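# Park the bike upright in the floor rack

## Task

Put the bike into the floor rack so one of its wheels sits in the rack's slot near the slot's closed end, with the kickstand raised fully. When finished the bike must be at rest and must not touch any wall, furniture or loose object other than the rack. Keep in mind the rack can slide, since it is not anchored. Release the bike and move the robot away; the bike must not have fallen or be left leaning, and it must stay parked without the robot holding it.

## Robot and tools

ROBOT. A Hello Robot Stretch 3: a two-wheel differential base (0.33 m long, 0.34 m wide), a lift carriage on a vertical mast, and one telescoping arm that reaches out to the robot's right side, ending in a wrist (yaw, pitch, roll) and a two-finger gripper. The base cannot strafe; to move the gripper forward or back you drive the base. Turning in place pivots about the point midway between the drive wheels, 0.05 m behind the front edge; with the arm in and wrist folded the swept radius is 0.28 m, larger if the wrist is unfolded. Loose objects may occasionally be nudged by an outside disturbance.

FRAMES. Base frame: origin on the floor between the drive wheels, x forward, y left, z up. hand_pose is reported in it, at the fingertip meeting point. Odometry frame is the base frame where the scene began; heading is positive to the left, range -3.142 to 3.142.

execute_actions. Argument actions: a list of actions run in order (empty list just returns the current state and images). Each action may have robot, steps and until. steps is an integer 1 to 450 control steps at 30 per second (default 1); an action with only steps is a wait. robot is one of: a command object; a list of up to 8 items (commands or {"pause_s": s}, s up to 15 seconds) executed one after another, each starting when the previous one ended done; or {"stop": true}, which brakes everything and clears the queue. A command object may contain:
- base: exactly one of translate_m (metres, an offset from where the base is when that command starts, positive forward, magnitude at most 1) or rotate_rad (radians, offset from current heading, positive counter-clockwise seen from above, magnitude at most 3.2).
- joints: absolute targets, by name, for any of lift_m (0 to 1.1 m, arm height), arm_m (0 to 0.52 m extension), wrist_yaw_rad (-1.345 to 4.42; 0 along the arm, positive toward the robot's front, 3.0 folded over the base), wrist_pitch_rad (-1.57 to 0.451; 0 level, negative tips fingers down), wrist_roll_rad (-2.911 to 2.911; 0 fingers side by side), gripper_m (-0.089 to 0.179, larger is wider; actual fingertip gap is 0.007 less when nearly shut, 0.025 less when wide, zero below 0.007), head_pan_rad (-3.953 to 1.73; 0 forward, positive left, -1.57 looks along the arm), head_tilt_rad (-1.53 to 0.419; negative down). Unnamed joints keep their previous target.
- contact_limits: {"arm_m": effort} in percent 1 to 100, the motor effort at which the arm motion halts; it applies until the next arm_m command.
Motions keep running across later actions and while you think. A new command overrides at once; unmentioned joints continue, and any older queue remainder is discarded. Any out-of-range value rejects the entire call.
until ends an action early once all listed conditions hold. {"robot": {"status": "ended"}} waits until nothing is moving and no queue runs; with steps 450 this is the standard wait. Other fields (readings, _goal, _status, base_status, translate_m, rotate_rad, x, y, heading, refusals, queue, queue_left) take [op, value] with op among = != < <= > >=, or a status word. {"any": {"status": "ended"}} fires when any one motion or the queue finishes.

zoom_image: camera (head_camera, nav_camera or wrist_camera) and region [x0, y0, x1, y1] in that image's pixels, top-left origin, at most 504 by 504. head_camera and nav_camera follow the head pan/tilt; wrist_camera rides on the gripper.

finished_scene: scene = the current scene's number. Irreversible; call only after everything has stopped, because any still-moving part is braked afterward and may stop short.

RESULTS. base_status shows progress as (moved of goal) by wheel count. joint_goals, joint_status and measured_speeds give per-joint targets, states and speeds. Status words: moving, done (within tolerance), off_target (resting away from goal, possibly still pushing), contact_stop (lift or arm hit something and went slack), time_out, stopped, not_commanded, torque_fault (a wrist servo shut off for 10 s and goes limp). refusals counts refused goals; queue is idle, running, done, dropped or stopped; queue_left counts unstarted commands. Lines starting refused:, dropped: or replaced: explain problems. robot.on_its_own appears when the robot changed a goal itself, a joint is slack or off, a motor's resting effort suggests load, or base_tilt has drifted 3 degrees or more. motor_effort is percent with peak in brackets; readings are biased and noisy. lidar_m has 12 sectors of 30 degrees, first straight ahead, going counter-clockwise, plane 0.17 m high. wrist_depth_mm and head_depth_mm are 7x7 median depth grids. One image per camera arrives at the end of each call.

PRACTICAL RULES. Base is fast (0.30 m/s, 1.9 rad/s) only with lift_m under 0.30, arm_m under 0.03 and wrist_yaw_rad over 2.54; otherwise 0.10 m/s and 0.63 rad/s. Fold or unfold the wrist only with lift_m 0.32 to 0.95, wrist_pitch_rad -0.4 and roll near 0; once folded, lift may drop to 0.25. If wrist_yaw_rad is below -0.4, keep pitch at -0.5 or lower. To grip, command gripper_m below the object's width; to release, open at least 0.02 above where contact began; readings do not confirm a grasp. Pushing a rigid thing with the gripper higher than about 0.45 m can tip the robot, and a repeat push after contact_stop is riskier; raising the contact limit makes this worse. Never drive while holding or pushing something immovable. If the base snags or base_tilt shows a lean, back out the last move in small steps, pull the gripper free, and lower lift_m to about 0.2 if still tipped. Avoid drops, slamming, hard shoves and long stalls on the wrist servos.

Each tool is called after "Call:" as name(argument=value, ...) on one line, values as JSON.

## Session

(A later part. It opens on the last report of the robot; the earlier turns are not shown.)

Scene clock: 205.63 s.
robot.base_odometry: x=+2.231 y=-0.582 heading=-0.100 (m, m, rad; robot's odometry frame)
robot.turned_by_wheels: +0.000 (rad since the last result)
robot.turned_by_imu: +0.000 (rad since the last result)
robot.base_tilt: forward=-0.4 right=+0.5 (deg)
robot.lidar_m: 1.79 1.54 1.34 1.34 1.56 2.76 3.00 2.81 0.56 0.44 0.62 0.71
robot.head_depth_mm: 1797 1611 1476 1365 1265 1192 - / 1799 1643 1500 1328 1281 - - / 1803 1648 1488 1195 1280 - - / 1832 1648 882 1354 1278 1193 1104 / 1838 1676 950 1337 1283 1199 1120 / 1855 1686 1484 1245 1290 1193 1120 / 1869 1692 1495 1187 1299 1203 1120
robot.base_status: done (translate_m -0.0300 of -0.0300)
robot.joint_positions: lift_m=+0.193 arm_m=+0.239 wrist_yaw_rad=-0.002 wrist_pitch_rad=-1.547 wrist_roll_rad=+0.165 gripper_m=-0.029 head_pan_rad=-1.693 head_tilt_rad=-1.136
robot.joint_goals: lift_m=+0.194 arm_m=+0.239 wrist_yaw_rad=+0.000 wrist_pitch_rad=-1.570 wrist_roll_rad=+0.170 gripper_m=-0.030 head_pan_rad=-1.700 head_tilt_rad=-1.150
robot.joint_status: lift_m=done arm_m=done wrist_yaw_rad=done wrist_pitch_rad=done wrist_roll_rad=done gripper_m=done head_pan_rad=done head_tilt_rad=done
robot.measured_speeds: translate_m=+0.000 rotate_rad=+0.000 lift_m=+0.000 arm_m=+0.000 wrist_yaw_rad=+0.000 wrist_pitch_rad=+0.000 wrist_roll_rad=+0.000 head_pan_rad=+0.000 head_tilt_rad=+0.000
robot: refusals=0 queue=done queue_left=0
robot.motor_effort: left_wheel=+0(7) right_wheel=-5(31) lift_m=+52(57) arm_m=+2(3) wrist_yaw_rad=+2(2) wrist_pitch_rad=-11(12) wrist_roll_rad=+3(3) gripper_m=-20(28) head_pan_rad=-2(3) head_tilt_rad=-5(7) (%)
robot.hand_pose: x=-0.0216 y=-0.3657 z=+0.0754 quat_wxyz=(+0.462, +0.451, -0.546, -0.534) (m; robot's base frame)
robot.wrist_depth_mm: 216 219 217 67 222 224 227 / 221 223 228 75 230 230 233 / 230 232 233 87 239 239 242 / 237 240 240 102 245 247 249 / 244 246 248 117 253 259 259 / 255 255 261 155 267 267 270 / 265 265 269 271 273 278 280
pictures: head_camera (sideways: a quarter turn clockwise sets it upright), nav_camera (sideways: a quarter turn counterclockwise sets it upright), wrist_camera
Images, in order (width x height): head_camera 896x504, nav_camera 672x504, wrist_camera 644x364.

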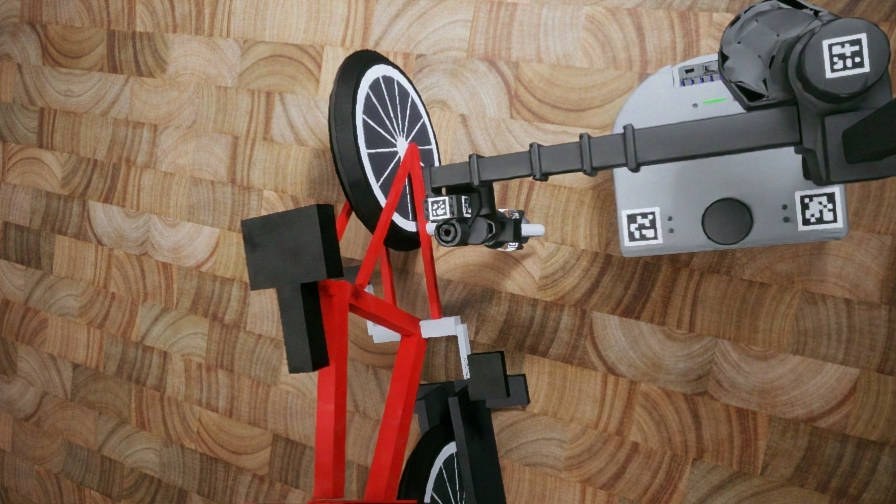

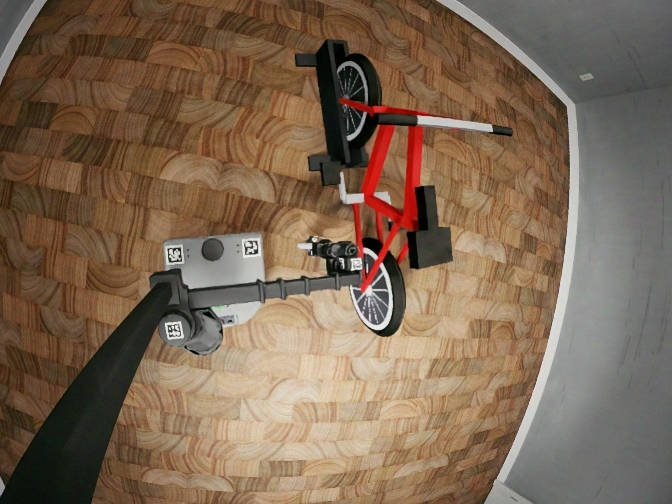

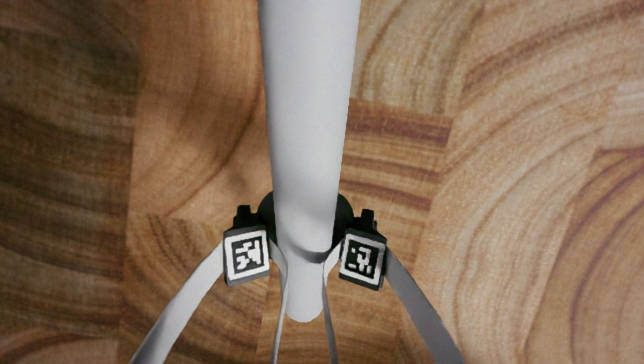

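Call:
execute_actions(actions=[{"robot": [{"joints": {"lift_m": 0.18, "gripper_m": 0.125}}, {"joints": {"arm_m": 0.254, "wrist_roll_rad": -1.0}}], "steps": 200, "until": {"robot": {"status": "ended"}}}])

Scene clock: 209.30 s.
robot.base_odometry: x=+2.231 y=-0.582 heading=-0.100 (m, m, rad; robot's odometry frame)
robot.turned_by_wheels: +0.000 (rad since the last result)
robot.turned_by_imu: -0.001 (rad since the last result)
robot.base_tilt: forward=-0.4 right=+0.5 (deg)
robot.lidar_m: 1.79 1.54 1.34 1.34 1.56 2.75 2.99 2.81 0.55 0.44 0.62 0.70
robot.head_depth_mm: 1799 1628 1480 1364 1267 1189 - / 1812 1628 1487 1342 1268 - - / 1837 1644 1482 1202 1273 - - / 1821 1656 873 1337 1286 1185 1098 / 1844 1667 1031 1345 1288 1194 1118 / 1853 1675 1523 1243 1289 1200 1120 / 1886 1685 1541 1189 1304 1204 1130
robot.base_status: done (translate_m -0.0300 of -0.0300)
robot.joint_positions: lift_m=+0.185 arm_m=+0.239 wrist_yaw_rad=-0.001 wrist_pitch_rad=-1.563 wrist_roll_rad=+0.165 gripper_m=+0.125 head_pan_rad=-1.694 head_tilt_rad=-1.137
robot.joint_goals: lift_m=+0.185 arm_m=+0.239 wrist_yaw_rad=+0.000 wrist_pitch_rad=-1.570 wrist_roll_rad=+0.170 gripper_m=+0.125 head_pan_rad=-1.700 head_tilt_rad=-1.150
robot.joint_status: lift_m=contact_stop arm_m=done wrist_yaw_rad=done wrist_pitch_rad=done wrist_roll_rad=done gripper_m=done head_pan_rad=done head_tilt_rad=done
robot.measured_speeds: translate_m=+0.000 rotate_rad=+0.000 lift_m=+0.000 arm_m=+0.000 wrist_yaw_rad=+0.000 wrist_pitch_rad=+0.000 wrist_roll_rad=+0.000 head_pan_rad=+0.000 head_tilt_rad=+0.000
robot: refusals=0 queue=dropped queue_left=0
robot.on_its_own: lift_m is slack since a contact_stop, until your next command for it (your +0.180 is given up)
robot.motor_effort: left_wheel=-2(3) right_wheel=+4(6) lift_m=+36(52) arm_m=+1(2) wrist_yaw_rad=+1(1) wrist_pitch_rad=-3(11) wrist_roll_rad=+3(3) gripper_m=+1(81) head_pan_rad=-3(3) head_tilt_rad=-6(7) (%)
robot.hand_pose: x=-0.0216 y=-0.3617 z=+0.0675 quat_wxyz=(+0.459, +0.455, -0.541, -0.538) (m; robot's base frame)
robot.wrist_depth_mm: 207 207 211 62 215 217 219 / 215 217 217 70 221 225 226 / 223 223 227 82 231 231 235 / 229 230 233 98 237 240 243 / 236 237 242 122 246 249 252 / 245 252 253 251 258 260 264 / 258 259 262 265 267 270 275
pictures: head_camera (sideways: a quarter turn clockwise sets it upright), nav_camera (sideways: a quarter turn counterclockwise sets it upright), wrist_camera
dropped: robot: command 0 of its queue: lift_m: contact_stop
Images, in order (width x height): head_camera 896x504, nav_camera 672x504, wrist_camera 644x364.

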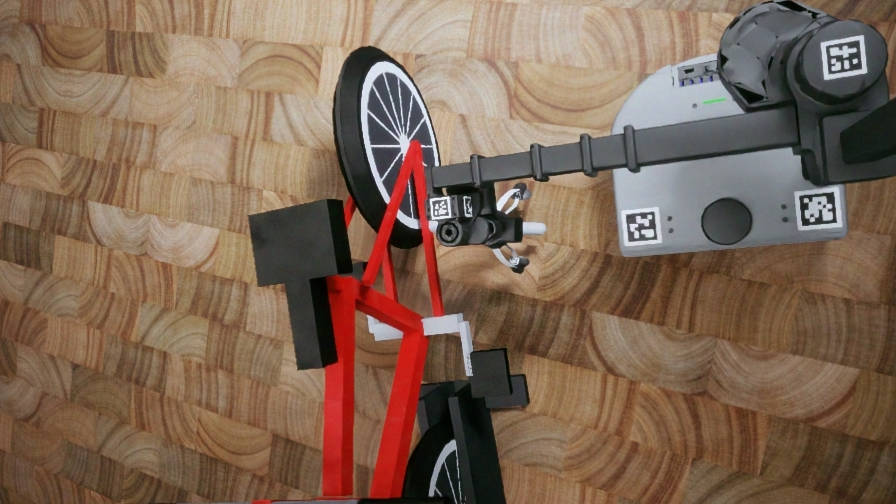

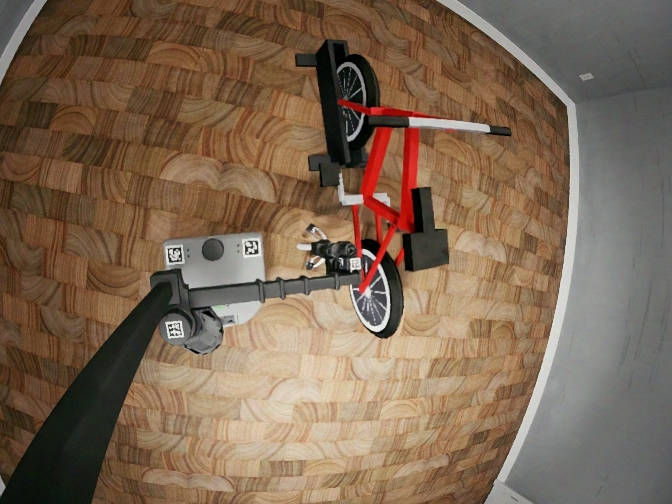

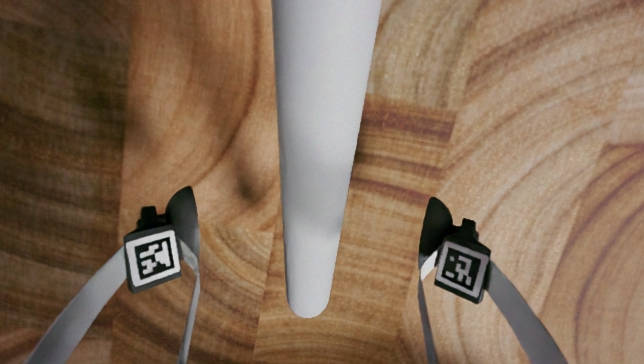

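Call:
execute_actions(actions=[{"robot": [{"joints": {"lift_m": 0.18, "arm_m": 0.254, "wrist_roll_rad": -1.0}}], "steps": 200, "until": {"robot": {"status": "ended"}}}])

Scene clock: 210.60 s.
robot.base_odometry: x=+2.231 y=-0.582 heading=-0.100 (m, m, rad; robot's odometry frame)
robot.turned_by_wheels: +0.000 (rad since the last result)
robot.turned_by_imu: +0.000 (rad since the last result)
robot.base_tilt: forward=-0.4 right=+0.5 (deg)
robot.lidar_m: 1.79 1.54 1.34 1.34 1.56 2.76 3.00 2.81 0.55 0.44 0.62 0.70
robot.head_depth_mm: 1801 1622 1477 1355 1263 1186 1070 / 1813 1627 1494 1334 1279 - - / 1812 1634 1487 1200 1280 - - / 1838 1648 871 1337 1284 1183 1100 / 1841 1670 1023 1346 1296 1196 1120 / 1873 1670 1525 1252 1299 1200 1116 / 1866 1690 1535 1179 1300 1204 1121
robot.base_status: done (translate_m -0.0300 of -0.0300)
robot.joint_positions: lift_m=+0.180 arm_m=+0.254 wrist_yaw_rad=-0.001 wrist_pitch_rad=-1.570 wrist_roll_rad=-0.990 gripper_m=+0.125 head_pan_rad=-1.694 head_tilt_rad=-1.137
robot.joint_goals: lift_m=+0.180 arm_m=+0.254 wrist_yaw_rad=+0.000 wrist_pitch_rad=-1.570 wrist_roll_rad=-1.000 gripper_m=+0.125 head_pan_rad=-1.700 head_tilt_rad=-1.150
robot.joint_status: lift_m=done arm_m=done wrist_yaw_rad=done wrist_pitch_rad=done wrist_roll_rad=done gripper_m=done head_pan_rad=done head_tilt_rad=done
robot.measured_speeds: translate_m=+0.000 rotate_rad=+0.000 lift_m=+0.000 arm_m=+0.000 wrist_yaw_rad=+0.000 wrist_pitch_rad=+0.000 wrist_roll_rad=+0.000 head_pan_rad=+0.000 head_tilt_rad=+0.000
robot: refusals=0 queue=done queue_left=0
robot.motor_effort: left_wheel=-3(4) right_wheel=+3(9) lift_m=+32(36) arm_m=+1(2) wrist_yaw_rad=+1(1) wrist_pitch_rad=+0(4) wrist_roll_rad=-6(9) gripper_m=+0(0) head_pan_rad=-2(2) head_tilt_rad=-6(6) (%)
robot.hand_pose: x=-0.0214 y=-0.3749 z=+0.0626 quat_wxyz=(+0.677, +0.677, -0.203, -0.203) (m; robot's base frame)
robot.wrist_depth_mm: 202 203 205 208 209 211 212 / 210 210 212 214 217 219 220 / 216 217 220 223 225 225 227 / 223 224 228 232 232 235 187 / 233 234 234 126 95 78 67 / 240 247 151 116 93 77 67 / - 255 256 264 264 264 269
pictures: head_camera (sideways: a quarter turn clockwise sets it upright), nav_camera (sideways: a quarter turn counterclockwise sets it upright), wrist_camera
Images, in order (width x height): head_camera 896x504, nav_camera 672x504, wrist_camera 644x364.

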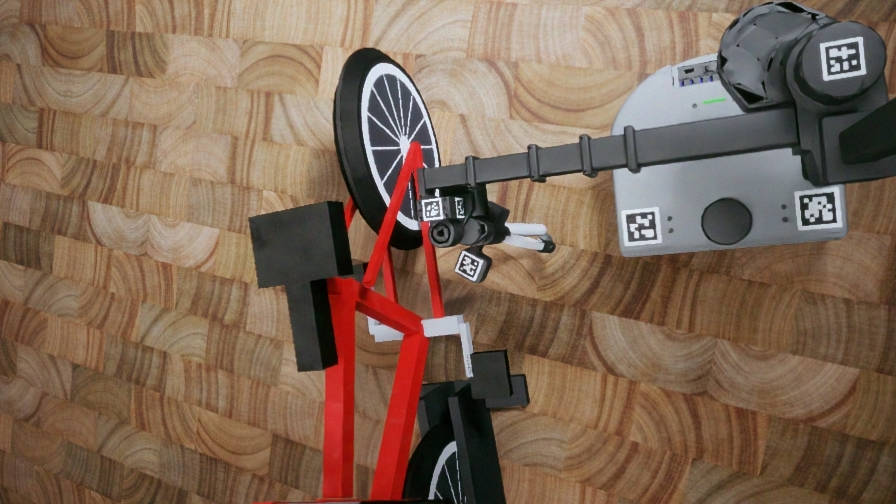

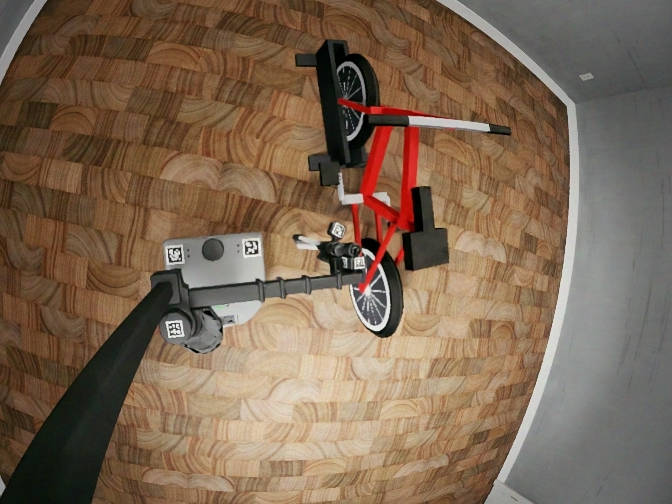

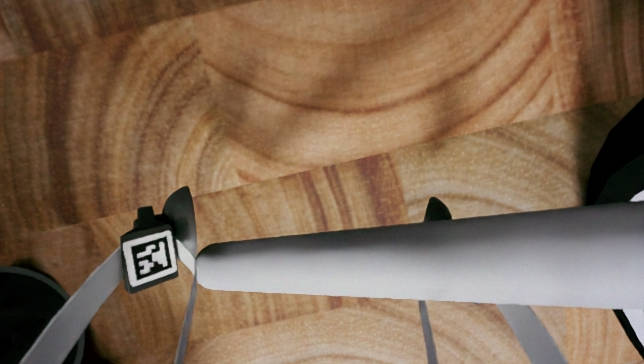

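Call:
execute_actions(actions=[{"robot": [{"joints": {"lift_m": 0.2, "wrist_roll_rad": -0.55}}, {"joints": {"arm_m": 0.284}}, {"joints": {"wrist_roll_rad": -0.9}}], "steps": 200, "until": {"robot": {"status": "ended"}}}])

Scene clock: 213.70 s.
robot.base_odometry: x=+2.231 y=-0.582 heading=-0.100 (m, m, rad; robot's odometry frame)
robot.turned_by_wheels: +0.000 (rad since the last result)
robot.turned_by_imu: +0.000 (rad since the last result)
robot.base_tilt: forward=-0.5 right=+0.4 (deg)
robot.lidar_m: 1.79 1.53 1.34 1.34 1.56 2.76 2.99 2.80 0.55 0.44 0.62 0.70
robot.head_depth_mm: 1790 1624 1479 1359 1259 1188 - / 1806 1631 1487 1330 1281 - - / 1803 1642 1506 1327 1267 - - / 1826 1638 871 1339 1286 1190 1102 / 1842 1666 1021 1343 1282 1194 1115 / 1854 1665 1532 1237 1289 1198 1119 / 1868 1686 1535 1180 1306 1206 1127
robot.base_status: done (translate_m -0.0300 of -0.0300)
robot.joint_positions: lift_m=+0.200 arm_m=+0.284 wrist_yaw_rad=-0.001 wrist_pitch_rad=-1.570 wrist_roll_rad=-0.890 gripper_m=+0.125 head_pan_rad=-1.694 head_tilt_rad=-1.137
robot.joint_goals: lift_m=+0.200 arm_m=+0.284 wrist_yaw_rad=+0.000 wrist_pitch_rad=-1.570 wrist_roll_rad=-0.900 gripper_m=+0.125 head_pan_rad=-1.700 head_tilt_rad=-1.150
robot.joint_status: lift_m=done arm_m=done wrist_yaw_rad=done wrist_pitch_rad=done wrist_roll_rad=done gripper_m=done head_pan_rad=done head_tilt_rad=done
robot.measured_speeds: translate_m=+0.000 rotate_rad=+0.000 lift_m=+0.000 arm_m=+0.000 wrist_yaw_rad=+0.000 wrist_pitch_rad=+0.000 wrist_roll_rad=+0.000 head_pan_rad=+0.000 head_tilt_rad=+0.000
robot: refusals=0 queue=done queue_left=0
robot.motor_effort: left_wheel=-3(3) right_wheel=+4(4) lift_m=+41(42) arm_m=+2(2) wrist_yaw_rad=+1(1) wrist_pitch_rad=+0(0) wrist_roll_rad=-6(5) gripper_m=+1(1) head_pan_rad=-2(3) head_tilt_rad=-7(7) (%)
robot.hand_pose: x=-0.0215 y=-0.4050 z=+0.0823 quat_wxyz=(+0.667, +0.666, -0.236, -0.237) (m; robot's base frame)
robot.wrist_depth_mm: 220 219 224 225 226 229 230 / 226 227 229 233 235 238 117 / 235 236 237 243 242 245 118 / 244 246 249 251 254 255 122 / 251 253 258 257 94 76 65 / 263 269 150 114 93 78 69 / - 278 283 283 287 291 289
pictures: head_camera (sideways: a quarter turn clockwise sets it upright), nav_camera (sideways: a quarter turn counterclockwise sets it upright), wrist_camera
Images, in order (width x height): head_camera 896x504, nav_camera 672x504, wrist_camera 644x364.

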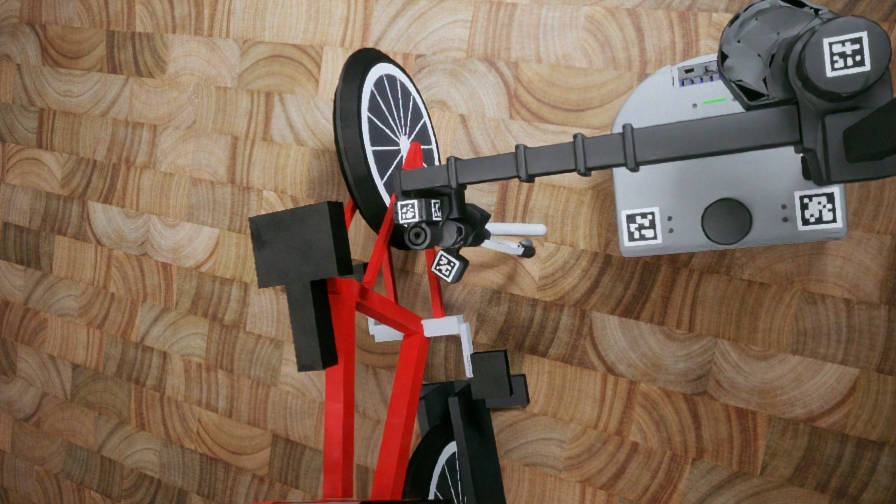

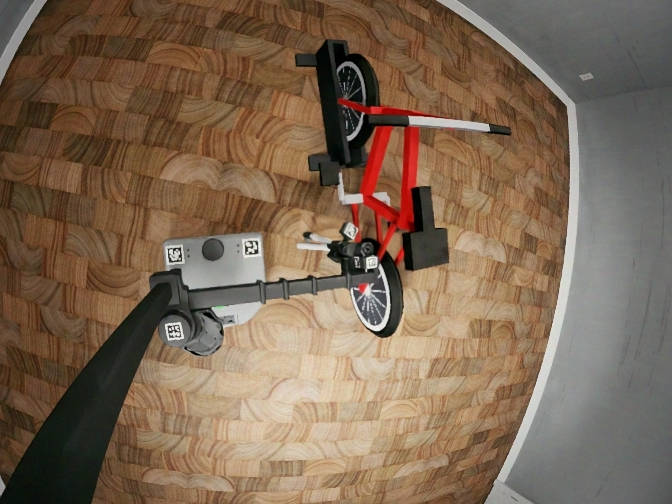

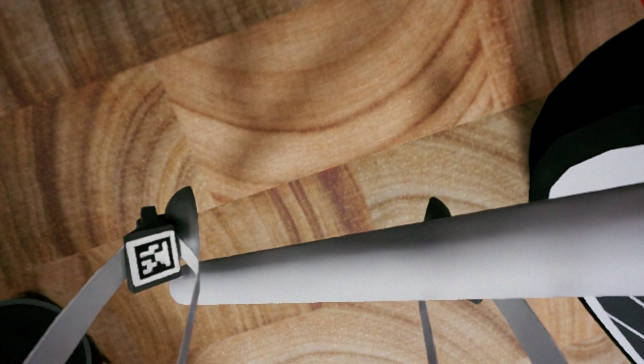

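Call:
execute_actions(actions=[{"robot": [{"joints": {"lift_m": 0.18}}, {"joints": {"wrist_roll_rad": -1.3}}], "steps": 120, "until": {"robot": {"status": "ended"}}}])

Scene clock: 215.50 s.
robot.base_odometry: x=+2.231 y=-0.582 heading=-0.101 (m, m, rad; robot's odometry frame)
robot.turned_by_wheels: +0.000 (rad since the last result)
robot.turned_by_imu: -0.001 (rad since the last result)
robot.base_tilt: forward=-0.5 right=+0.5 (deg)
robot.lidar_m: 1.79 1.54 1.34 1.34 1.56 2.75 3.00 2.81 0.55 0.44 0.62 0.71
robot.head_depth_mm: 1793 1616 1479 1359 1260 1186 1071 / 1789 1638 1486 1338 1274 - - / 1825 1639 1500 1316 1286 - - / 1814 1654 870 1331 1276 1187 1101 / 1833 1663 949 1335 1288 1194 1114 / 1863 1683 1525 1239 1295 1200 1121 / 1873 1689 1491 1200 1300 1207 1125
robot.base_status: done (translate_m -0.0300 of -0.0300)
robot.joint_positions: lift_m=+0.180 arm_m=+0.284 wrist_yaw_rad=-0.063 wrist_pitch_rad=-1.568 wrist_roll_rad=-1.150 gripper_m=+0.125 head_pan_rad=-1.694 head_tilt_rad=-1.137
robot.joint_goals: lift_m=+0.180 arm_m=+0.284 wrist_yaw_rad=+0.000 wrist_pitch_rad=-1.570 wrist_roll_rad=-1.300 gripper_m=+0.125 head_pan_rad=-1.700 head_tilt_rad=-1.150
robot.joint_status: lift_m=done arm_m=done wrist_yaw_rad=done wrist_pitch_rad=done wrist_roll_rad=off_target gripper_m=done head_pan_rad=done head_tilt_rad=done
robot.measured_speeds: translate_m=+0.000 rotate_rad=+0.000 lift_m=+0.000 arm_m=+0.000 wrist_yaw_rad=+0.000 wrist_pitch_rad=+0.000 wrist_roll_rad=+0.000 head_pan_rad=+0.000 head_tilt_rad=+0.000
robot: refusals=0 queue=dropped queue_left=0
robot.on_its_own: wrist_yaw_rad is at rest, and its effort (+50) is outside its rest range (-12 to +12)
robot.motor_effort: left_wheel=-8(8) right_wheel=+12(13) lift_m=+30(40) arm_m=+2(1) wrist_yaw_rad=+50(50) wrist_pitch_rad=-1(4) wrist_roll_rad=-85(85) gripper_m=-2(2) head_pan_rad=-3(2) head_tilt_rad=-6(6) (%)
robot.hand_pose: x=-0.0200 y=-0.4056 z=+0.0626 quat_wxyz=(+0.687, +0.686, -0.169, -0.169) (m; robot's base frame)
robot.wrist_depth_mm: 201 203 206 207 210 213 215 / 209 212 213 215 217 220 221 / 216 216 221 223 225 229 144 / 226 225 230 230 233 234 130 / 233 - 236 239 242 244 134 / 240 197 110 90 75 64 57 / 254 252 256 260 78 64 55
pictures: head_camera (sideways: a quarter turn clockwise sets it upright), nav_camera (sideways: a quarter turn counterclockwise sets it upright), wrist_camera
Images, in order (width x height): head_camera 896x504, nav_camera 672x504, wrist_camera 644x364.

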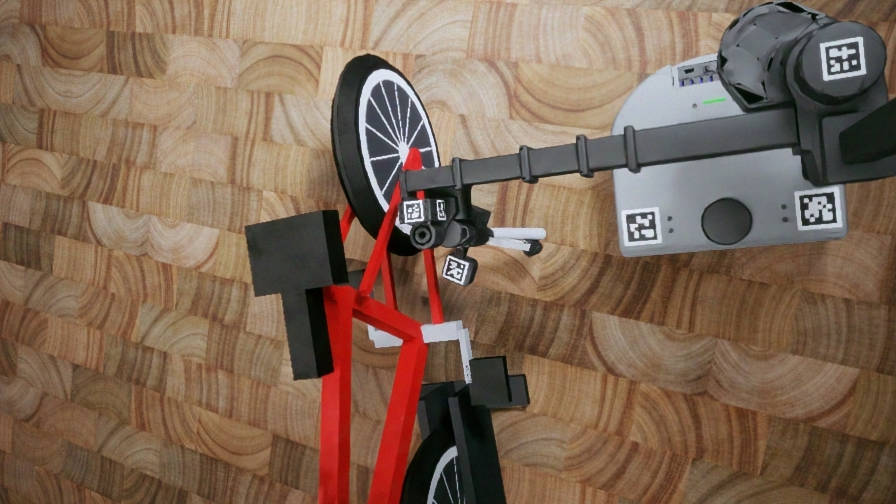

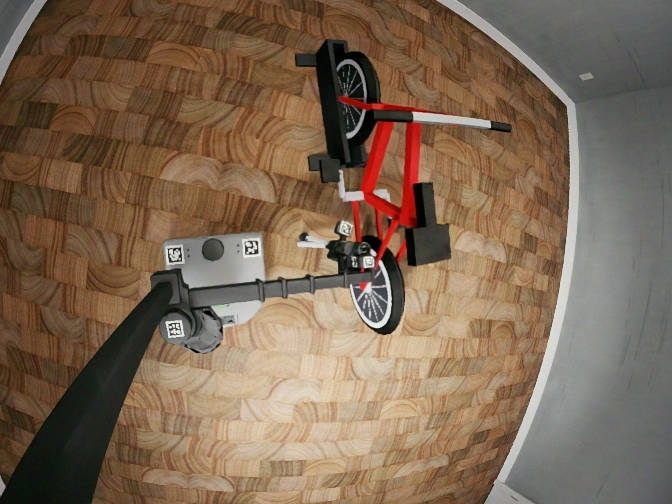

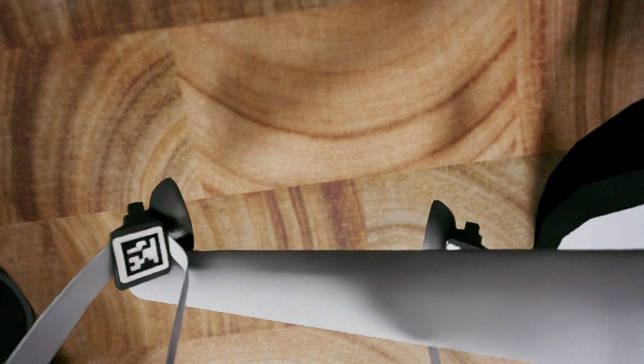

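Call:
execute_actions(actions=[{"robot": [{"joints": {"wrist_roll_rad": -0.9}}], "steps": 60, "until": {"robot": {"status": "ended"}}}])

Scene clock: 216.43 s.
robot.base_odometry: x=+2.231 y=-0.582 heading=-0.100 (m, m, rad; robot's odometry frame)
robot.turned_by_wheels: +0.000 (rad since the last result)
robot.turned_by_imu: +0.000 (rad since the last result)
robot.base_tilt: forward=-0.5 right=+0.5 (deg)
robot.lidar_m: 1.79 1.54 1.34 1.33 1.55 2.75 3.00 2.81 0.55 0.44 0.62 0.71
robot.head_depth_mm: 1795 1624 1483 1361 1261 1186 1075 / 1822 1627 1492 1331 1275 - - / 1820 1641 1498 1300 1283 - - / 1830 1659 871 1349 1288 1184 1103 / 1853 1660 992 1358 1285 1198 1116 / 1856 1654 1489 1240 1291 1196 1124 / 1870 1687 1494 1205 1304 1211 1123
robot.base_status: done (translate_m -0.0300 of -0.0300)
robot.joint_positions: lift_m=+0.180 arm_m=+0.284 wrist_yaw_rad=-0.003 wrist_pitch_rad=-1.563 wrist_roll_rad=-0.908 gripper_m=+0.125 head_pan_rad=-1.694 head_tilt_rad=-1.137
robot.joint_goals: lift_m=+0.180 arm_m=+0.284 wrist_yaw_rad=+0.000 wrist_pitch_rad=-1.570 wrist_roll_rad=-0.900 gripper_m=+0.125 head_pan_rad=-1.700 head_tilt_rad=-1.150
robot.joint_status: lift_m=done arm_m=done wrist_yaw_rad=done wrist_pitch_rad=done wrist_roll_rad=done gripper_m=done head_pan_rad=done head_tilt_rad=done
robot.measured_speeds: translate_m=+0.000 rotate_rad=+0.000 lift_m=+0.000 arm_m=+0.000 wrist_yaw_rad=+0.000 wrist_pitch_rad=+0.000 wrist_roll_rad=+0.000 head_pan_rad=+0.000 head_tilt_rad=+0.000
robot: refusals=0 queue=done queue_left=0
robot.motor_effort: left_wheel=-4(8) right_wheel=+6(12) lift_m=+32(32) arm_m=+1(2) wrist_yaw_rad=+2(50) wrist_pitch_rad=-3(4) wrist_roll_rad=+5(84) gripper_m=+0(3) head_pan_rad=-3(3) head_tilt_rad=-5(7) (%)
robot.hand_pose: x=-0.0214 y=-0.4066 z=+0.0625 quat_wxyz=(+0.671, +0.666, -0.231, -0.230) (m; robot's base frame)
robot.wrist_depth_mm: 199 201 205 206 209 211 213 / 207 210 211 214 216 219 136 / 215 215 218 224 225 227 123 / 223 223 226 231 233 236 135 / 231 231 236 239 238 71 58 / 239 195 119 90 73 61 53 / - 254 257 258 78 64 55
pictures: head_camera (sideways: a quarter turn clockwise sets it upright), nav_camera (sideways: a quarter turn counterclockwise sets it upright), wrist_camera
Images, in order (width x height): head_camera 896x504, nav_camera 672x504, wrist_camera 644x364.

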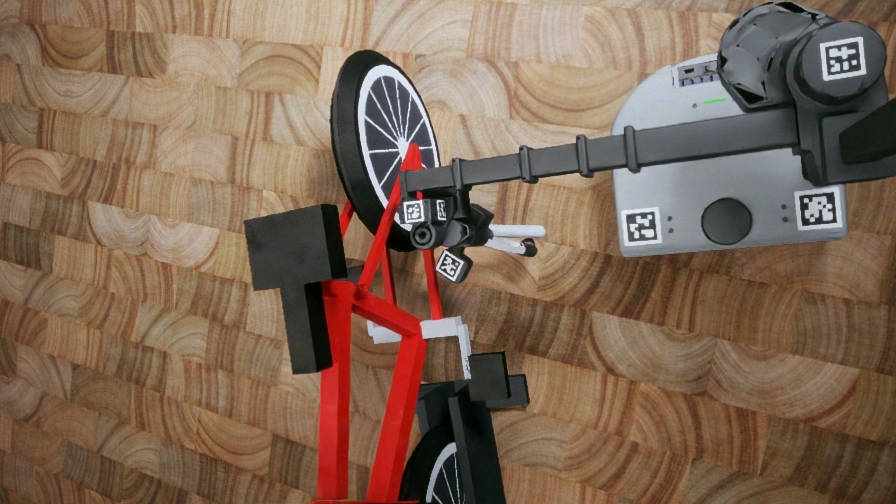

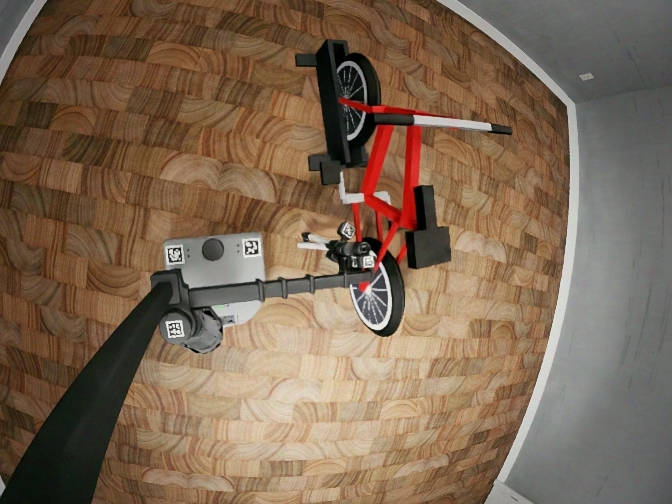

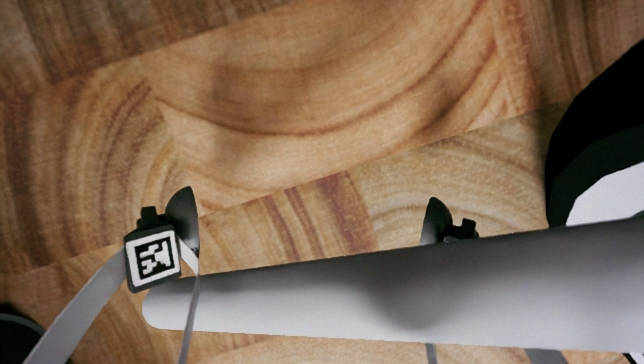

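Call:
execute_actions(actions=[{"robot": [{"joints": {"wrist_roll_rad": 0.17}}, {"joints": {"arm_m": 0.235, "gripper_m": 0.02, "head_pan_rad": -1.1, "head_tilt_rad": -1.0}}, {"base": {"translate_m": 0.09}}], "steps": 300, "until": {"robot": {"status": "ended"}}}])

Scene clock: 222.47 s.
robot.base_odometry: x=+2.320 y=-0.591 heading=-0.100 (m, m, rad; robot's odometry frame)
robot.turned_by_wheels: +0.000 (rad since the last result)
robot.turned_by_imu: +0.000 (rad since the last result)
robot.base_tilt: forward=-0.5 right=+0.4 (deg)
robot.lidar_m: 1.70 1.50 1.31 1.31 1.53 2.70 3.08 2.83 0.55 0.44 0.61 0.70
robot.head_depth_mm: 2212 1868 1649 857 1082 1180 1100 / 2226 1902 1654 942 1316 1205 - / 2236 1883 1672 1231 1289 1217 - / 2189 1933 1642 1238 1314 1209 1115 / 2077 1947 1703 1262 1334 1214 1104 / 1898 1948 1708 1406 1346 1218 1111 / 1736 1905 1704 1499 1355 1221 1114
robot.base_status: done (translate_m +0.0900 of +0.0900)
robot.joint_positions: lift_m=+0.180 arm_m=+0.235 wrist_yaw_rad=-0.001 wrist_pitch_rad=-1.574 wrist_roll_rad=+0.165 gripper_m=+0.020 head_pan_rad=-1.107 head_tilt_rad=-1.001
robot.joint_goals: lift_m=+0.180 arm_m=+0.235 wrist_yaw_rad=+0.000 wrist_pitch_rad=-1.570 wrist_roll_rad=+0.170 gripper_m=+0.020 head_pan_rad=-1.100 head_tilt_rad=-1.000
robot.joint_status: lift_m=done arm_m=done wrist_yaw_rad=done wrist_pitch_rad=done wrist_roll_rad=done gripper_m=done head_pan_rad=done head_tilt_rad=done
robot.measured_speeds: translate_m=+0.000 rotate_rad=+0.000 lift_m=+0.000 arm_m=+0.000 wrist_yaw_rad=+0.000 wrist_pitch_rad=+0.000 wrist_roll_rad=+0.000 head_pan_rad=+0.000 head_tilt_rad=+0.000
robot: refusals=0 queue=done queue_left=0
robot.motor_effort: left_wheel=-3(5) right_wheel=+5(12) lift_m=+32(31) arm_m=+1(2) wrist_yaw_rad=+0(2) wrist_pitch_rad=+2(3) wrist_roll_rad=+2(4) gripper_m=-4(85) head_pan_rad=+3(30) head_tilt_rad=+1(14) (%)
robot.hand_pose: x=-0.0216 y=-0.3548 z=+0.0627 quat_wxyz=(+0.456, +0.458, -0.538, -0.541) (m; robot's base frame)
robot.wrist_depth_mm: 200 203 205 58 207 209 214 / 208 211 213 65 215 216 220 / 216 218 220 76 224 226 229 / 226 226 229 91 234 235 239 / 232 234 237 108 241 244 247 / 241 244 251 152 254 258 258 / 255 255 258 261 268 266 270
pictures: head_camera (sideways: a quarter turn clockwise sets it upright), nav_camera (sideways: a quarter turn counterclockwise sets it upright), wrist_camera
Images, in order (width x height): head_camera 896x504, nav_camera 672x504, wrist_camera 644x364.

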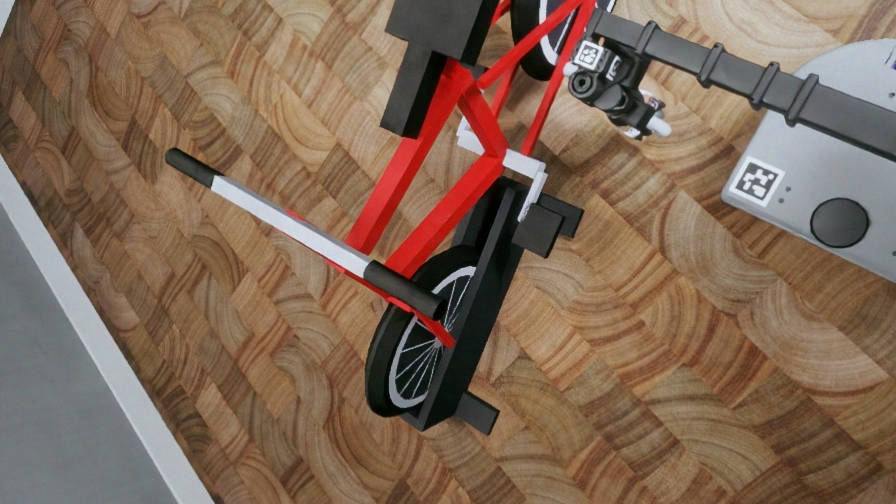

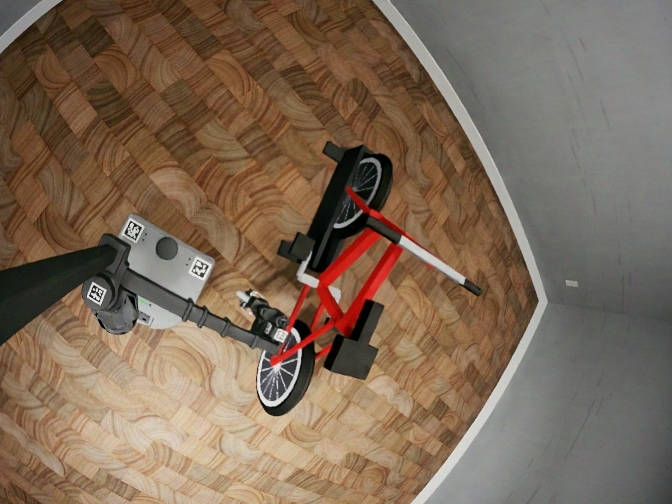

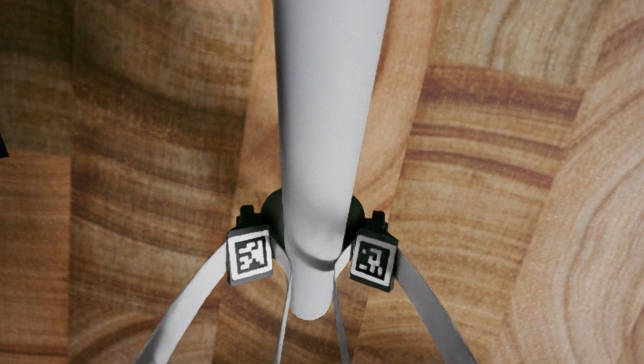

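Call:
execute_actions(actions=[{"robot": [{"base": {"translate_m": 0.03}}], "steps": 100, "until": {"robot": {"status": "ended"}}}])

Scene clock: 224.90 s.
robot.base_odometry: x=+2.350 y=-0.594 heading=-0.101 (m, m, rad; robot's odometry frame)
robot.turned_by_wheels: -0.001 (rad since the last result)
robot.turned_by_imu: -0.001 (rad since the last result)
robot.base_tilt: forward=-0.4 right=+0.4 (deg)
robot.lidar_m: 1.67 1.50 1.30 1.31 1.52 2.68 3.12 2.84 0.54 0.44 0.60 0.69
robot.head_depth_mm: 2224 1884 1634 853 1105 1179 1102 / 2236 1894 1657 987 1326 1193 - / 2262 1877 1643 1229 1293 1215 - / 2175 1928 1649 1219 1309 1206 1121 / 2029 1941 1693 1239 1336 1213 1109 / 1863 1958 1695 1417 1341 1215 1114 / 1689 1884 1705 1503 1361 1224 1119
robot.base_status: done (translate_m +0.0299 of +0.0300)
robot.joint_positions: lift_m=+0.180 arm_m=+0.235 wrist_yaw_rad=+0.004 wrist_pitch_rad=-1.574 wrist_roll_rad=+0.167 gripper_m=+0.020 head_pan_rad=-1.107 head_tilt_rad=-1.001
robot.joint_goals: lift_m=+0.180 arm_m=+0.235 wrist_yaw_rad=+0.000 wrist_pitch_rad=-1.570 wrist_roll_rad=+0.170 gripper_m=+0.020 head_pan_rad=-1.100 head_tilt_rad=-1.000
robot.joint_status: lift_m=done arm_m=done wrist_yaw_rad=done wrist_pitch_rad=done wrist_roll_rad=done gripper_m=done head_pan_rad=done head_tilt_rad=done
robot.measured_speeds: translate_m=+0.000 rotate_rad=+0.000 lift_m=+0.000 arm_m=+0.000 wrist_yaw_rad=+0.000 wrist_pitch_rad=+0.000 wrist_roll_rad=+0.000 head_pan_rad=+0.000 head_tilt_rad=+0.000
robot: refusals=0 queue=done queue_left=0
robot.on_its_own: right_wheel is at rest, and its effort (+27) is outside its rest range (-18 to +18)
robot.motor_effort: left_wheel=-9(10) right_wheel=+27(27) lift_m=+31(32) arm_m=+1(1) wrist_yaw_rad=-3(3) wrist_pitch_rad=+2(2) wrist_roll_rad=+2(3) gripper_m=-14(12) head_pan_rad=+2(2) head_tilt_rad=+2(1) (%)
robot.hand_pose: x=-0.0217 y=-0.3548 z=+0.0627 quat_wxyz=(+0.457, +0.458, -0.538, -0.540) (m; robot's base frame)
robot.wrist_depth_mm: 200 203 204 203 58 211 214 / 207 208 210 210 67 219 222 / 212 215 220 84 223 226 231 / 223 224 228 94 232 235 240 / 229 233 233 110 245 246 251 / 239 245 250 146 256 256 261 / 250 253 256 260 263 266 271
pictures: head_camera (sideways: a quarter turn clockwise sets it upright), nav_camera (sideways: a quarter turn counterclockwise sets it upright), wrist_camera
Images, in order (width x height): head_camera 896x504, nav_camera 672x504, wrist_camera 644x364.

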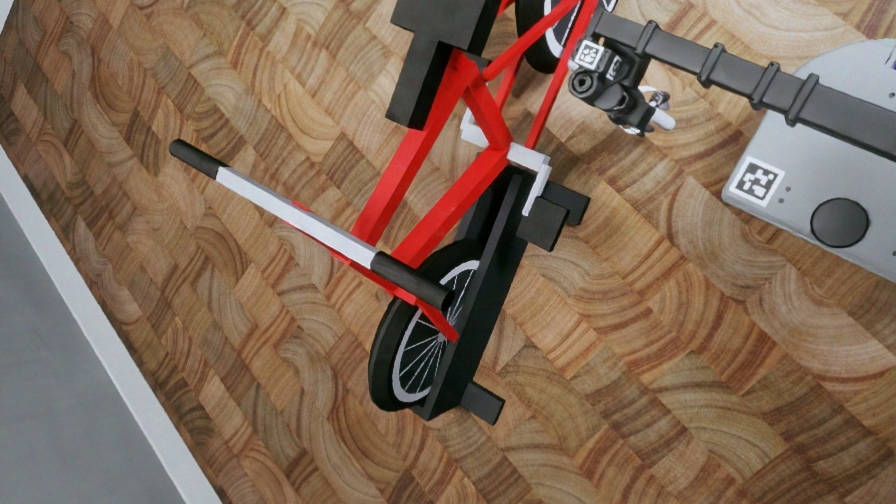

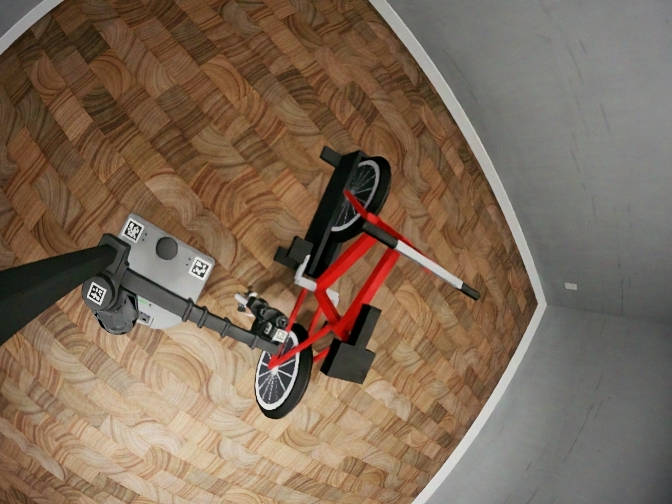

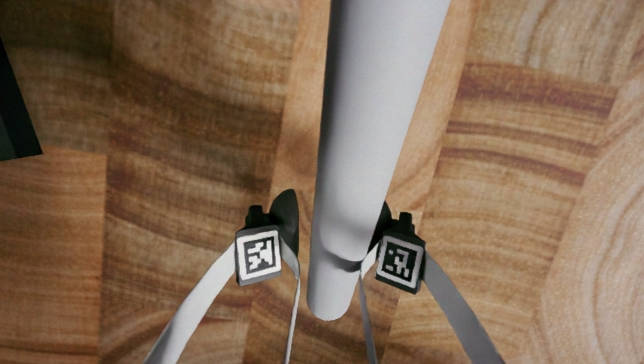

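Call:
execute_actions(actions=[{"robot": [{"joints": {"gripper_m": 0.07}, "base": {"translate_m": -0.012}}, {"joints": {"lift_m": 0.29}}], "steps": 200, "until": {"robot": {"lift_m": [">", 0.255]}}}, {"robot": {"joints": {"lift_m": 0.29, "arm_m": 0.0, "wrist_yaw_rad": 2.6, "gripper_m": 0.0, "wrist_roll_rad": 0.0, "head_pan_rad": -1.57, "head_tilt_rad": -1.2}, "base": {"translate_m": -0.3}}, "steps": 200, "until": {"robot": {"arm_m": ["<", 0.025], "wrist_yaw_rad": [">", 2.56]}}}])

Scene clock: 231.63 s.
robot.base_odometry: x=+2.160 y=-0.575 heading=-0.100 (m, m, rad; robot's odometry frame)
robot.turned_by_wheels: +0.001 (rad since the last result)
robot.turned_by_imu: -0.001 (rad since the last result)
robot.base_tilt: forward=-0.7 right=+1.2 (deg)
robot.lidar_m: 1.86 1.55 1.36 1.35 1.58 2.80 2.92 2.79 0.56 0.53 0.46 0.72
robot.head_depth_mm: 1676 1544 1435 1333 1248 1188 - / 1697 1566 1441 1339 1272 - - / 1705 1578 1148 1329 - - - / 1723 1580 1138 1341 1274 1187 1116 / 1717 1591 946 1363 1283 1196 1125 / 1742 1597 1086 1337 1282 1201 1135 / 1757 1607 1113 1339 1291 1210 1133
robot.base_status: moving (translate_m -0.1790 of -0.3000)
robot.joint_positions: lift_m=+0.290 arm_m=+0.023 wrist_yaw_rad=+2.597 wrist_pitch_rad=-1.570 wrist_roll_rad=+0.007 gripper_m=+0.000 head_pan_rad=-1.563 head_tilt_rad=-1.185
robot.joint_goals: lift_m=+0.290 arm_m=+0.000 wrist_yaw_rad=+2.600 wrist_pitch_rad=-1.570 wrist_roll_rad=+0.000 gripper_m=+0.000 head_pan_rad=-1.570 head_tilt_rad=-1.200
robot.joint_status: lift_m=moving arm_m=moving wrist_yaw_rad=moving wrist_pitch_rad=done wrist_roll_rad=moving gripper_m=done head_pan_rad=done head_tilt_rad=done
robot.measured_speeds: translate_m=-0.119 rotate_rad=-0.001 lift_m=+0.000 arm_m=-0.081 wrist_yaw_rad=+0.010 wrist_pitch_rad=+0.000 wrist_roll_rad=+0.000 head_pan_rad=+0.000 head_tilt_rad=+0.000
robot: refusals=0 queue=running queue_left=0
robot.motor_effort: left_wheel=-8(13) right_wheel=-4(27) lift_m=+40(46) arm_m=-1(1) wrist_yaw_rad=+2(4) wrist_pitch_rad=+0(2) wrist_roll_rad=-4(5) gripper_m=-1(77) head_pan_rad=-2(26) head_tilt_rad=-7(24) (%)
robot.hand_pose: x=-0.0336 y=-0.1883 z=+0.1723 quat_wxyz=(+0.617, +0.617, +0.345, +0.345) (m; robot's base frame)
robot.wrist_depth_mm: - - - - 311 319 318 / - - - - 324 328 331 / - - - - 337 339 344 / - - - 345 346 354 350 / - - 360 - 363 366 368 / 368 369 371 376 379 378 381 / 379 380 388 387 391 396 399
pictures: head_camera (sideways: a quarter turn clockwise sets it upright), nav_camera (sideways: a quarter turn counterclockwise sets it upright), wrist_camera
Images, in order (width x height): head_camera 896x504, nav_camera 672x504, wrist_camera 644x364.

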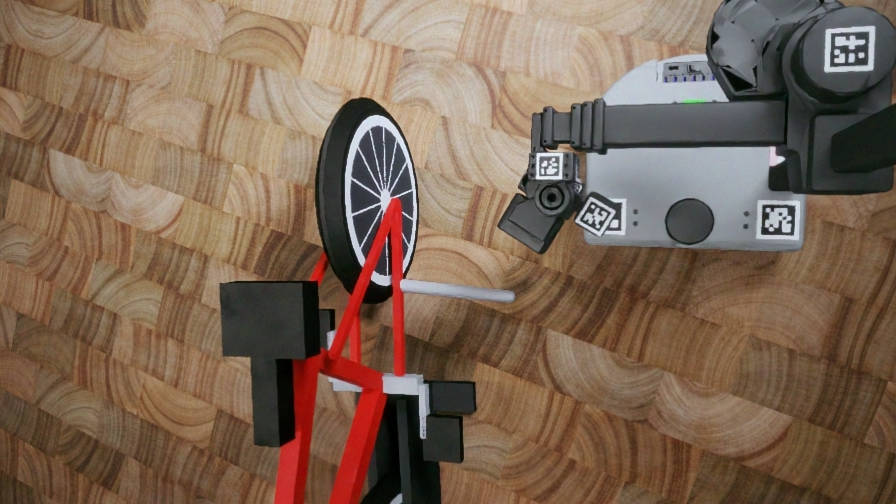

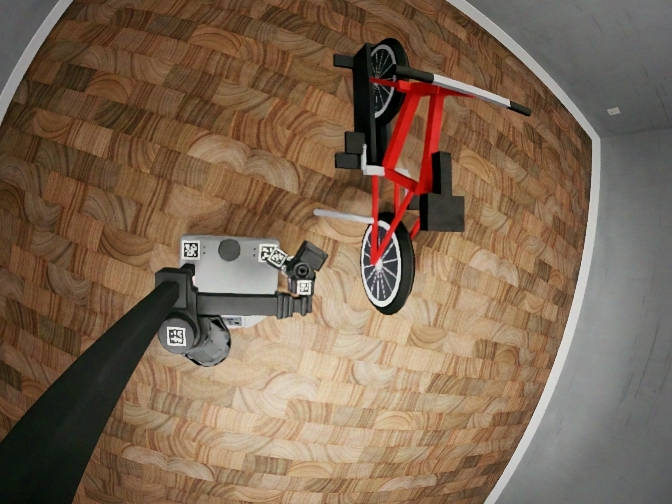

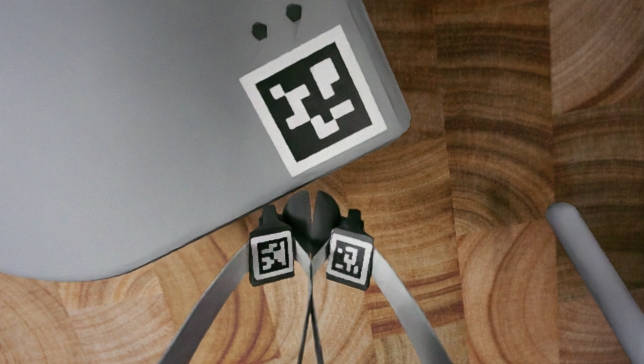

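Call:
execute_actions(actions=[{"steps": 100, "until": {"robot": {"base_status": ["!=", "moving"]}}}, {"robot": [{"base": {"translate_m": -0.307}}, {"base": {"rotate_rad": 1.671}}, {"base": {"translate_m": -0.2}, "joints": {"head_pan_rad": -2.0, "head_tilt_rad": -1.25}}], "steps": 400, "until": {"robot": {"status": "ended"}}}])

Scene clock: 240.80 s.
robot.base_odometry: x=+1.734 y=-0.732 heading=+1.571 (m, m, rad; robot's odometry frame)
robot.turned_by_wheels: +1.671 (rad since the last result)
robot.turned_by_imu: +1.648 (rad since the last result)
robot.base_tilt: forward=-0.4 right=+0.5 (deg)
robot.lidar_m: 1.67 2.05 2.58 2.60 2.33 2.12 2.13 0.41 0.52 2.27 1.82 1.66
robot.head_depth_mm: 1591 1465 1396 1291 1254 - 1133 / 1610 864 1077 1287 1273 - 1112 / 1101 1218 1386 1330 - - 1125 / 1274 1473 1421 1340 - 1180 1137 / 1627 1530 1425 1337 1266 1200 1139 / 1641 1536 1436 1353 1271 1207 1145 / 1635 1540 1450 1354 1279 1209 1148
robot.base_status: done (translate_m -0.2000 of -0.2000)
robot.joint_positions: lift_m=+0.290 arm_m=+0.001 wrist_yaw_rad=+2.599 wrist_pitch_rad=-1.575 wrist_roll_rad=+0.007 gripper_m=+0.000 head_pan_rad=-1.993 head_tilt_rad=-1.235
robot.joint_goals: lift_m=+0.290 arm_m=+0.000 wrist_yaw_rad=+2.600 wrist_pitch_rad=-1.570 wrist_roll_rad=+0.000 gripper_m=+0.000 head_pan_rad=-2.000 head_tilt_rad=-1.250
robot.joint_status: lift_m=done arm_m=done wrist_yaw_rad=done wrist_pitch_rad=done wrist_roll_rad=done gripper_m=done head_pan_rad=done head_tilt_rad=done
robot.measured_speeds: translate_m=+0.000 rotate_rad=+0.000 lift_m=+0.000 arm_m=+0.000 wrist_yaw_rad=+0.000 wrist_pitch_rad=+0.000 wrist_roll_rad=+0.000 head_pan_rad=+0.000 head_tilt_rad=+0.000
robot: refusals=0 queue=done queue_left=0
robot.motor_effort: left_wheel=-3(8) right_wheel=+4(11) lift_m=+30(43) arm_m=-6(7) wrist_yaw_rad=+1(2) wrist_pitch_rad=+3(4) wrist_roll_rad=-4(4) gripper_m=-2(2) head_pan_rad=-2(25) head_tilt_rad=-8(15) (%)
robot.hand_pose: x=-0.0342 y=-0.1679 z=+0.1728 quat_wxyz=(+0.618, +0.616, +0.347, +0.344) (m; robot's base frame)
robot.wrist_depth_mm: - - - - 313 317 316 / - - - - 322 329 331 / - - - - 335 340 345 / - - - - 356 352 355 / - - - - 362 365 372 / - 370 375 382 379 382 387 / 381 385 388 389 397 402 414
pictures: head_camera (sideways: a quarter turn clockwise sets it upright), nav_camera (sideways: a quarter turn counterclockwise sets it upright), wrist_camera
Images, in order (width x height): head_camera 896x504, nav_camera 672x504, wrist_camera 644x364.

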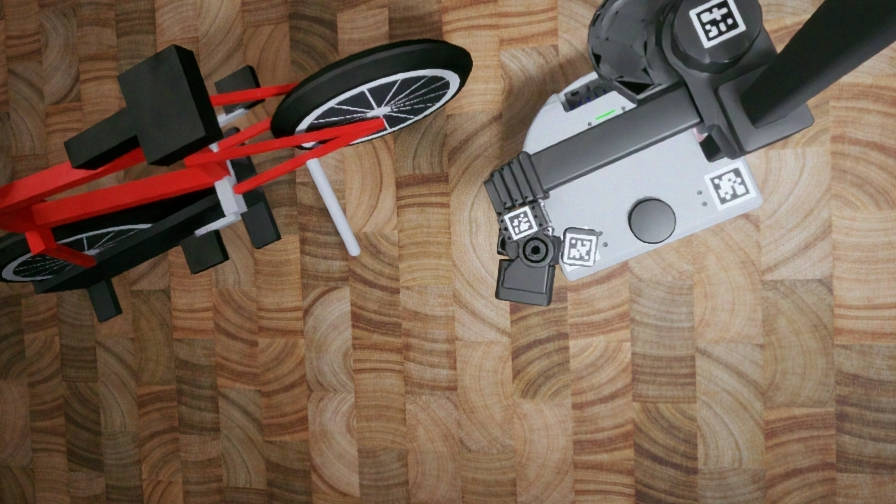

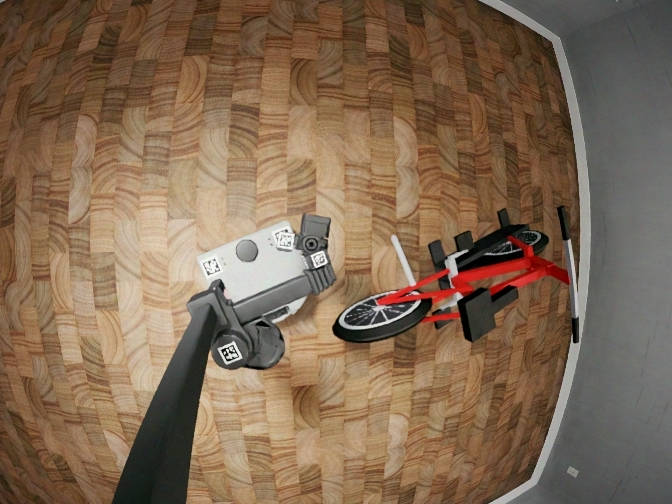

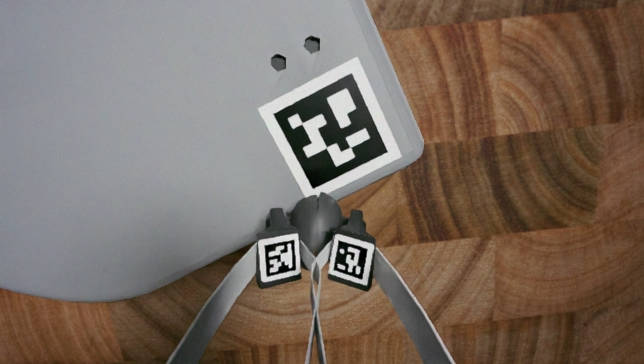

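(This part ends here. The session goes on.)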